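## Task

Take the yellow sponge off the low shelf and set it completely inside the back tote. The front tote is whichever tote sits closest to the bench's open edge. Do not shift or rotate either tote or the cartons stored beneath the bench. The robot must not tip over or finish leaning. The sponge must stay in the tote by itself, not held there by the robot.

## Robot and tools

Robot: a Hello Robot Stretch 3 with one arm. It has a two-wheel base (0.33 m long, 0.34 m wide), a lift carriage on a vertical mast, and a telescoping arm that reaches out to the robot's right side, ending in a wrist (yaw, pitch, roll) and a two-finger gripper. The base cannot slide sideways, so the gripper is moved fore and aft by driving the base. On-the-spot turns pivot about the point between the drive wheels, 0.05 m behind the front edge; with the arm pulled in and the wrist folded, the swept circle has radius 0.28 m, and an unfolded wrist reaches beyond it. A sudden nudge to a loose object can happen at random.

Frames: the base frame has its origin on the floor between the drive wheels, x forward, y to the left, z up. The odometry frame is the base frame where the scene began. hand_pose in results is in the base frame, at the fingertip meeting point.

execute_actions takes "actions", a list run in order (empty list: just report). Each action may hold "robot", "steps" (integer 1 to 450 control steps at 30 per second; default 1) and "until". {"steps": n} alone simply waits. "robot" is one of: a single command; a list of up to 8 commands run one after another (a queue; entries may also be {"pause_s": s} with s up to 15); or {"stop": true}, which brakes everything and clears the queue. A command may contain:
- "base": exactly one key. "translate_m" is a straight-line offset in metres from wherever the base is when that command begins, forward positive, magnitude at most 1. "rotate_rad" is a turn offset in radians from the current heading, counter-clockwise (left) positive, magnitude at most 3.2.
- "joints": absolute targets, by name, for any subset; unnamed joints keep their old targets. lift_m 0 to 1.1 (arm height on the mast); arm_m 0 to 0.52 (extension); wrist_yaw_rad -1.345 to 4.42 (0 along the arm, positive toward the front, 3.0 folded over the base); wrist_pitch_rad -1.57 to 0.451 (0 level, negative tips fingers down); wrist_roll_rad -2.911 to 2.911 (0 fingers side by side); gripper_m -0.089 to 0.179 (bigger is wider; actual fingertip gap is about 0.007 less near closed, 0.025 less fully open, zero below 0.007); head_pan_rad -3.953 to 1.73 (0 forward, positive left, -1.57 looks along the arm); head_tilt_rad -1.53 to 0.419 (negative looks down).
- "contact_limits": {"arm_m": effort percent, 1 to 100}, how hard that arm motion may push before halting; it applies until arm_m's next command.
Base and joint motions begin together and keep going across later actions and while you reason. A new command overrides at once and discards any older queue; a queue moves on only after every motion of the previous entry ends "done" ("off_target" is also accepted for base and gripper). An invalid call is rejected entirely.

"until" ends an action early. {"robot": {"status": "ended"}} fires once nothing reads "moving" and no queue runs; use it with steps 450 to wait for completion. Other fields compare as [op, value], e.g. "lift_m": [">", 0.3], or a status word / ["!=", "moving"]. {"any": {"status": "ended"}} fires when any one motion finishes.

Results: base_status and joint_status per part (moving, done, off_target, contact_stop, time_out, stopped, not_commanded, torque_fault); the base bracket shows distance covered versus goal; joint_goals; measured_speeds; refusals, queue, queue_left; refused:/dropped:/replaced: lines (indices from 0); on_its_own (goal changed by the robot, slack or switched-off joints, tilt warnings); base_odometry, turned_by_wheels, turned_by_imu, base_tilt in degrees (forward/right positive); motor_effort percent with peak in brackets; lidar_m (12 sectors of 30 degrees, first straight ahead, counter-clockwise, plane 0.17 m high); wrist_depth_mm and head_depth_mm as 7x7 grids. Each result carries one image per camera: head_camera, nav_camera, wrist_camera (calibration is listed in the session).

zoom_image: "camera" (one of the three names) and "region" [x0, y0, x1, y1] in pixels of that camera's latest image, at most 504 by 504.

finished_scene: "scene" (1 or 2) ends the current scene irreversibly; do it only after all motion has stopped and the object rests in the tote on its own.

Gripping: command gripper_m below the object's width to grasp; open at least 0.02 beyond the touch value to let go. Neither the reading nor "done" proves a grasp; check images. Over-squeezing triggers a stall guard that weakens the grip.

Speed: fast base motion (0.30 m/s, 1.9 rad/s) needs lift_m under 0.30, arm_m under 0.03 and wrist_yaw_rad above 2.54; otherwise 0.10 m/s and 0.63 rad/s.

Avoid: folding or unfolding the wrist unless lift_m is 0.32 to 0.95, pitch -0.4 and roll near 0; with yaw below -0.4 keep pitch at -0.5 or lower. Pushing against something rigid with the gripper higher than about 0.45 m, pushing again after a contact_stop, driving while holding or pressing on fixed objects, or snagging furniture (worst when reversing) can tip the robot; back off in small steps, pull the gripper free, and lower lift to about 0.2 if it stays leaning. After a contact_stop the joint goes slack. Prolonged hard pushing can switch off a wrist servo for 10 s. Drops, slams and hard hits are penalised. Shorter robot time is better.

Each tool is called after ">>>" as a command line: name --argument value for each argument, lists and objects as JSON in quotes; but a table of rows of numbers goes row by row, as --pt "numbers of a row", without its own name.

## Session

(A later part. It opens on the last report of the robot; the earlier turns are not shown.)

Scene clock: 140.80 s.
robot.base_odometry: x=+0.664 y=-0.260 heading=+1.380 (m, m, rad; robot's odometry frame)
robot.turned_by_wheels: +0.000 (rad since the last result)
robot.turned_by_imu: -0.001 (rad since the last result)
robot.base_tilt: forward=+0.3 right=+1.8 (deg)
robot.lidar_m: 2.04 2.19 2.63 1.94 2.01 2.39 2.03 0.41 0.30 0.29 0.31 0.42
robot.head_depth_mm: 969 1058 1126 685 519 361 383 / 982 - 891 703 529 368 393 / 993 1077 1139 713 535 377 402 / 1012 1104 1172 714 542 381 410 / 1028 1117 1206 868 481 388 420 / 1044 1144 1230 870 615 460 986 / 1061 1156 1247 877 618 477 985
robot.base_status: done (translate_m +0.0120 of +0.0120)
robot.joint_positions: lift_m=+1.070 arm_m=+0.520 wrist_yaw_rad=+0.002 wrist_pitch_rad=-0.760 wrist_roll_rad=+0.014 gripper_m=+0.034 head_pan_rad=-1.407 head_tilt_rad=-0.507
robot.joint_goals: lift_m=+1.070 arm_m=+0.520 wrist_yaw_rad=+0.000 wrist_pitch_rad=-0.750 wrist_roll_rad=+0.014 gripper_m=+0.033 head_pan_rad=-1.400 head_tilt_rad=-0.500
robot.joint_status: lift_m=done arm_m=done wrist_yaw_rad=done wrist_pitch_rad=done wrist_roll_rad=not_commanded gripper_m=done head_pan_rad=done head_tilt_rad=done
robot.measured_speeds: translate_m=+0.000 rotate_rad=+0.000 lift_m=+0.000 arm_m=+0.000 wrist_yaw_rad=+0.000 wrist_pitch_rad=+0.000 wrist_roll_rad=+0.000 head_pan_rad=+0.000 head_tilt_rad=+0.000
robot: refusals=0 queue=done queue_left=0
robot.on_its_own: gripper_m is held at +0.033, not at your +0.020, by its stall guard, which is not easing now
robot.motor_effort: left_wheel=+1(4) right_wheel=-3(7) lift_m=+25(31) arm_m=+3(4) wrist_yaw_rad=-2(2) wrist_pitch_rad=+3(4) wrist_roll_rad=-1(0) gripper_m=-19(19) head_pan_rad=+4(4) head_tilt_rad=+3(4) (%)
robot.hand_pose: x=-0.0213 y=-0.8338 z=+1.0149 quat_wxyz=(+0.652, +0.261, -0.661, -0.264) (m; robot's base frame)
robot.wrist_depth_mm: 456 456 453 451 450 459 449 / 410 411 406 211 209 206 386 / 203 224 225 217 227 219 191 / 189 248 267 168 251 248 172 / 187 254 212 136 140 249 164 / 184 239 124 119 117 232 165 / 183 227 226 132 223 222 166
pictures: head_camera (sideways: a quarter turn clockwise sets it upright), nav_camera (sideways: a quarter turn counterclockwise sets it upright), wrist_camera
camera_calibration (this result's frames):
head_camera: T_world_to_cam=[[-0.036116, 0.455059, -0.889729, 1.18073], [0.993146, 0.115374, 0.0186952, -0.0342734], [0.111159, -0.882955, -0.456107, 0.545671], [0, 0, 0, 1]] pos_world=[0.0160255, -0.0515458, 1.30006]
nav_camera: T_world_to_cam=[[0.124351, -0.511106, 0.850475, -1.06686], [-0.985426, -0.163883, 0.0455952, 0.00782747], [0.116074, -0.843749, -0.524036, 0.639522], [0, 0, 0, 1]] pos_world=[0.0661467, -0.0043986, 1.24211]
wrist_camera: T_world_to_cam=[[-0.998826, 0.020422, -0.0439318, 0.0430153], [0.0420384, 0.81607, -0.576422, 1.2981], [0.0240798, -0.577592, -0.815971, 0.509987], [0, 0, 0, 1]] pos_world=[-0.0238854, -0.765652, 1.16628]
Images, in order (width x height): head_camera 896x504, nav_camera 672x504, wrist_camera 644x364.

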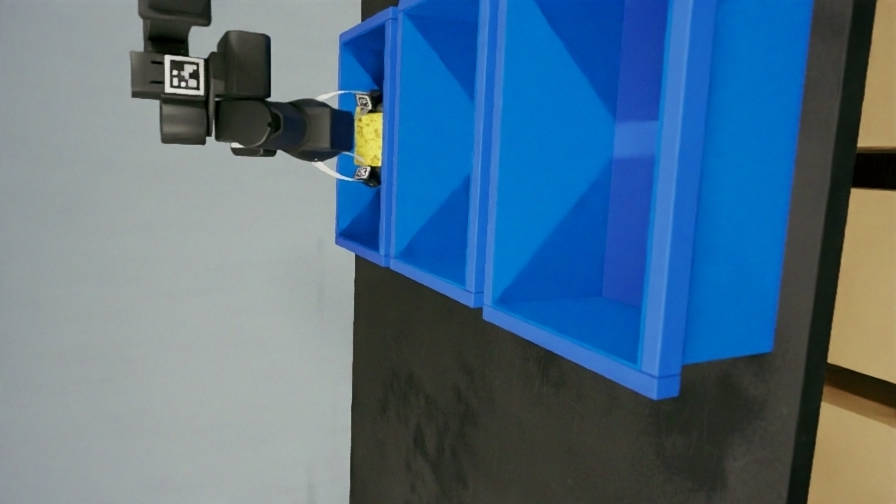

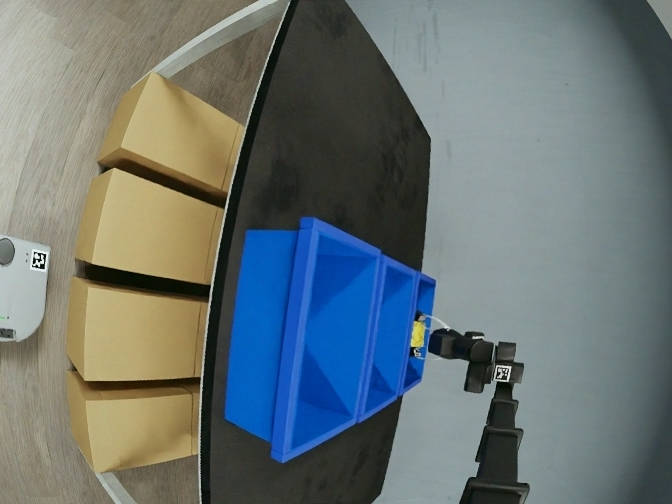

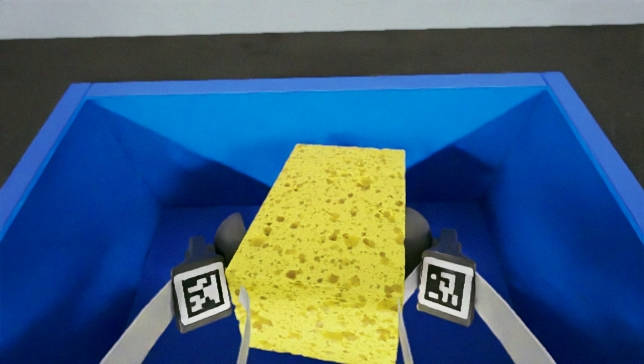

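>>> execute_actions --actions '[{"robot":[{"joints":{"lift_m":1.042,"wrist_pitch_rad":-0.79}},{"joints":{"gripper_m":0.12}},{"joints":{"lift_m":1.1,"wrist_pitch_rad":-0.7}}],"steps":450,"until":{"robot":{"status":"ended"}}}]'

Scene clock: 149.93 s.
robot.base_odometry: x=+0.664 y=-0.260 heading=+1.380 (m, m, rad; robot's odometry frame)
robot.turned_by_wheels: +0.000 (rad since the last result)
robot.turned_by_imu: -0.001 (rad since the last result)
robot.base_tilt: forward=+0.3 right=+1.8 (deg)
robot.lidar_m: 2.03 2.19 2.62 1.94 2.00 2.39 2.03 0.41 0.30 0.29 0.30 0.42
robot.head_depth_mm: 958 1054 1120 685 518 362 383 / 973 - 905 706 529 368 394 / 1001 1080 1139 714 536 377 402 / 1010 1099 1172 714 543 381 410 / 1031 1121 1208 866 481 388 420 / 1041 1140 1235 870 615 460 984 / 1061 1153 1243 876 617 477 987
robot.base_status: done (translate_m +0.0120 of +0.0120)
robot.joint_positions: lift_m=+1.099 arm_m=+0.520 wrist_yaw_rad=+0.002 wrist_pitch_rad=-0.717 wrist_roll_rad=+0.014 gripper_m=+0.120 head_pan_rad=-1.407 head_tilt_rad=-0.507
robot.joint_goals: lift_m=+1.100 arm_m=+0.520 wrist_yaw_rad=+0.000 wrist_pitch_rad=-0.700 wrist_roll_rad=+0.014 gripper_m=+0.120 head_pan_rad=-1.400 head_tilt_rad=-0.500
robot.joint_status: lift_m=done arm_m=done wrist_yaw_rad=done wrist_pitch_rad=done wrist_roll_rad=not_commanded gripper_m=done head_pan_rad=done head_tilt_rad=done
robot.measured_speeds: translate_m=+0.000 rotate_rad=+0.000 lift_m=+0.000 arm_m=+0.000 wrist_yaw_rad=+0.000 wrist_pitch_rad=+0.000 wrist_roll_rad=+0.000 head_pan_rad=+0.000 head_tilt_rad=+0.000
robot: refusals=0 queue=done queue_left=0
robot.motor_effort: left_wheel=+1(2) right_wheel=-3(3) lift_m=+32(33) arm_m=+3(3) wrist_yaw_rad=-3(3) wrist_pitch_rad=+4(5) wrist_roll_rad=-1(1) gripper_m=+0(79) head_pan_rad=+5(4) head_tilt_rad=+5(5) (%)
robot.hand_pose: x=-0.0213 y=-0.8420 z=+1.0508 quat_wxyz=(+0.658, +0.247, -0.666, -0.250) (m; robot's base frame)
robot.wrist_depth_mm: 450 459 454 454 460 459 452 / 500 488 495 478 479 465 466 / 425 424 421 412 406 405 404 / 374 240 253 250 253 237 354 / 200 239 306 304 304 231 305 / 188 - 294 257 280 - 174 / 179 257 266 225 259 252 158
pictures: head_camera (sideways: a quarter turn clockwise sets it upright), nav_camera (sideways: a quarter turn counterclockwise sets it upright), wrist_camera
camera_calibration (this result's frames):
head_camera: T_world_to_cam=[[-0.0361162, 0.455059, -0.889729, 1.18073], [0.993146, 0.115375, 0.0186952, -0.0342734], [0.11116, -0.882955, -0.456107, 0.545671], [0, 0, 0, 1]] pos_world=[0.0160255, -0.0515458, 1.30006]
nav_camera: T_world_to_cam=[[0.124352, -0.511106, 0.850475, -1.06686], [-0.985425, -0.163883, 0.0455952, 0.00782747], [0.116074, -0.843749, -0.524036, 0.639522], [0, 0, 0, 1]] pos_world=[0.0661467, -0.00439857, 1.24211]
wrist_camera: T_world_to_cam=[[-0.998823, 0.0184758, -0.0448449, 0.0441024], [0.0420557, 0.790497, -0.61102, 1.34032], [0.0241606, -0.612187, -0.790344, 0.478516], [0, 0, 0, 1]] pos_world=[-0.0238789, -0.767395, 1.19913]
Images, in order (width x height): head_camera 896x504, nav_camera 672x504, wrist_camera 644x364.

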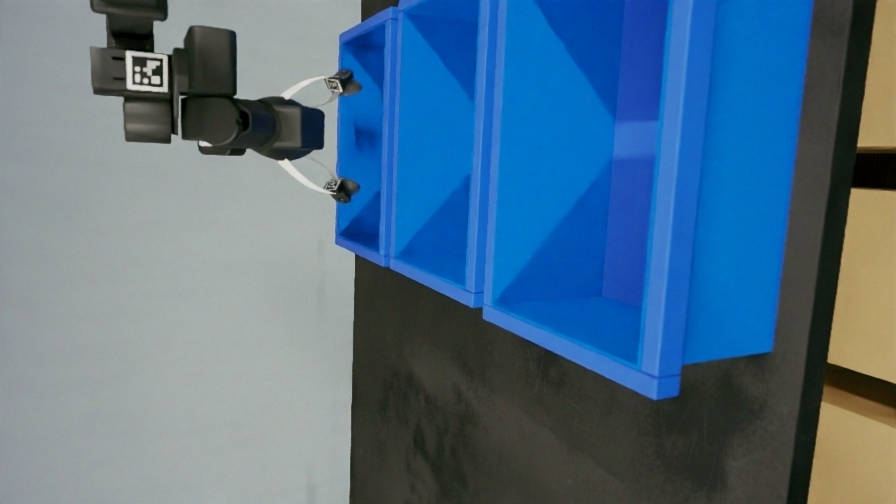

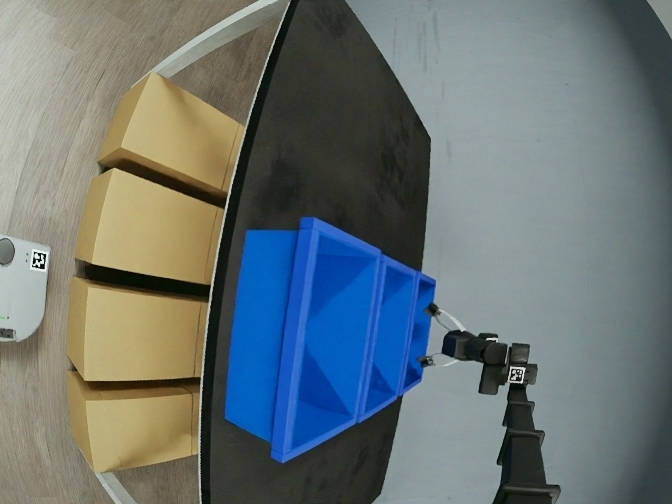

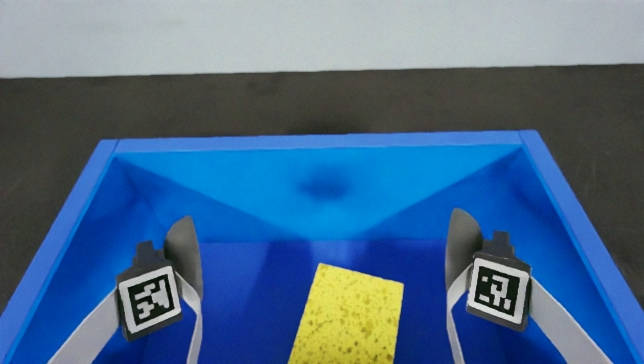

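>>> finished_scene --scene 2

The scene is finished: the task was done.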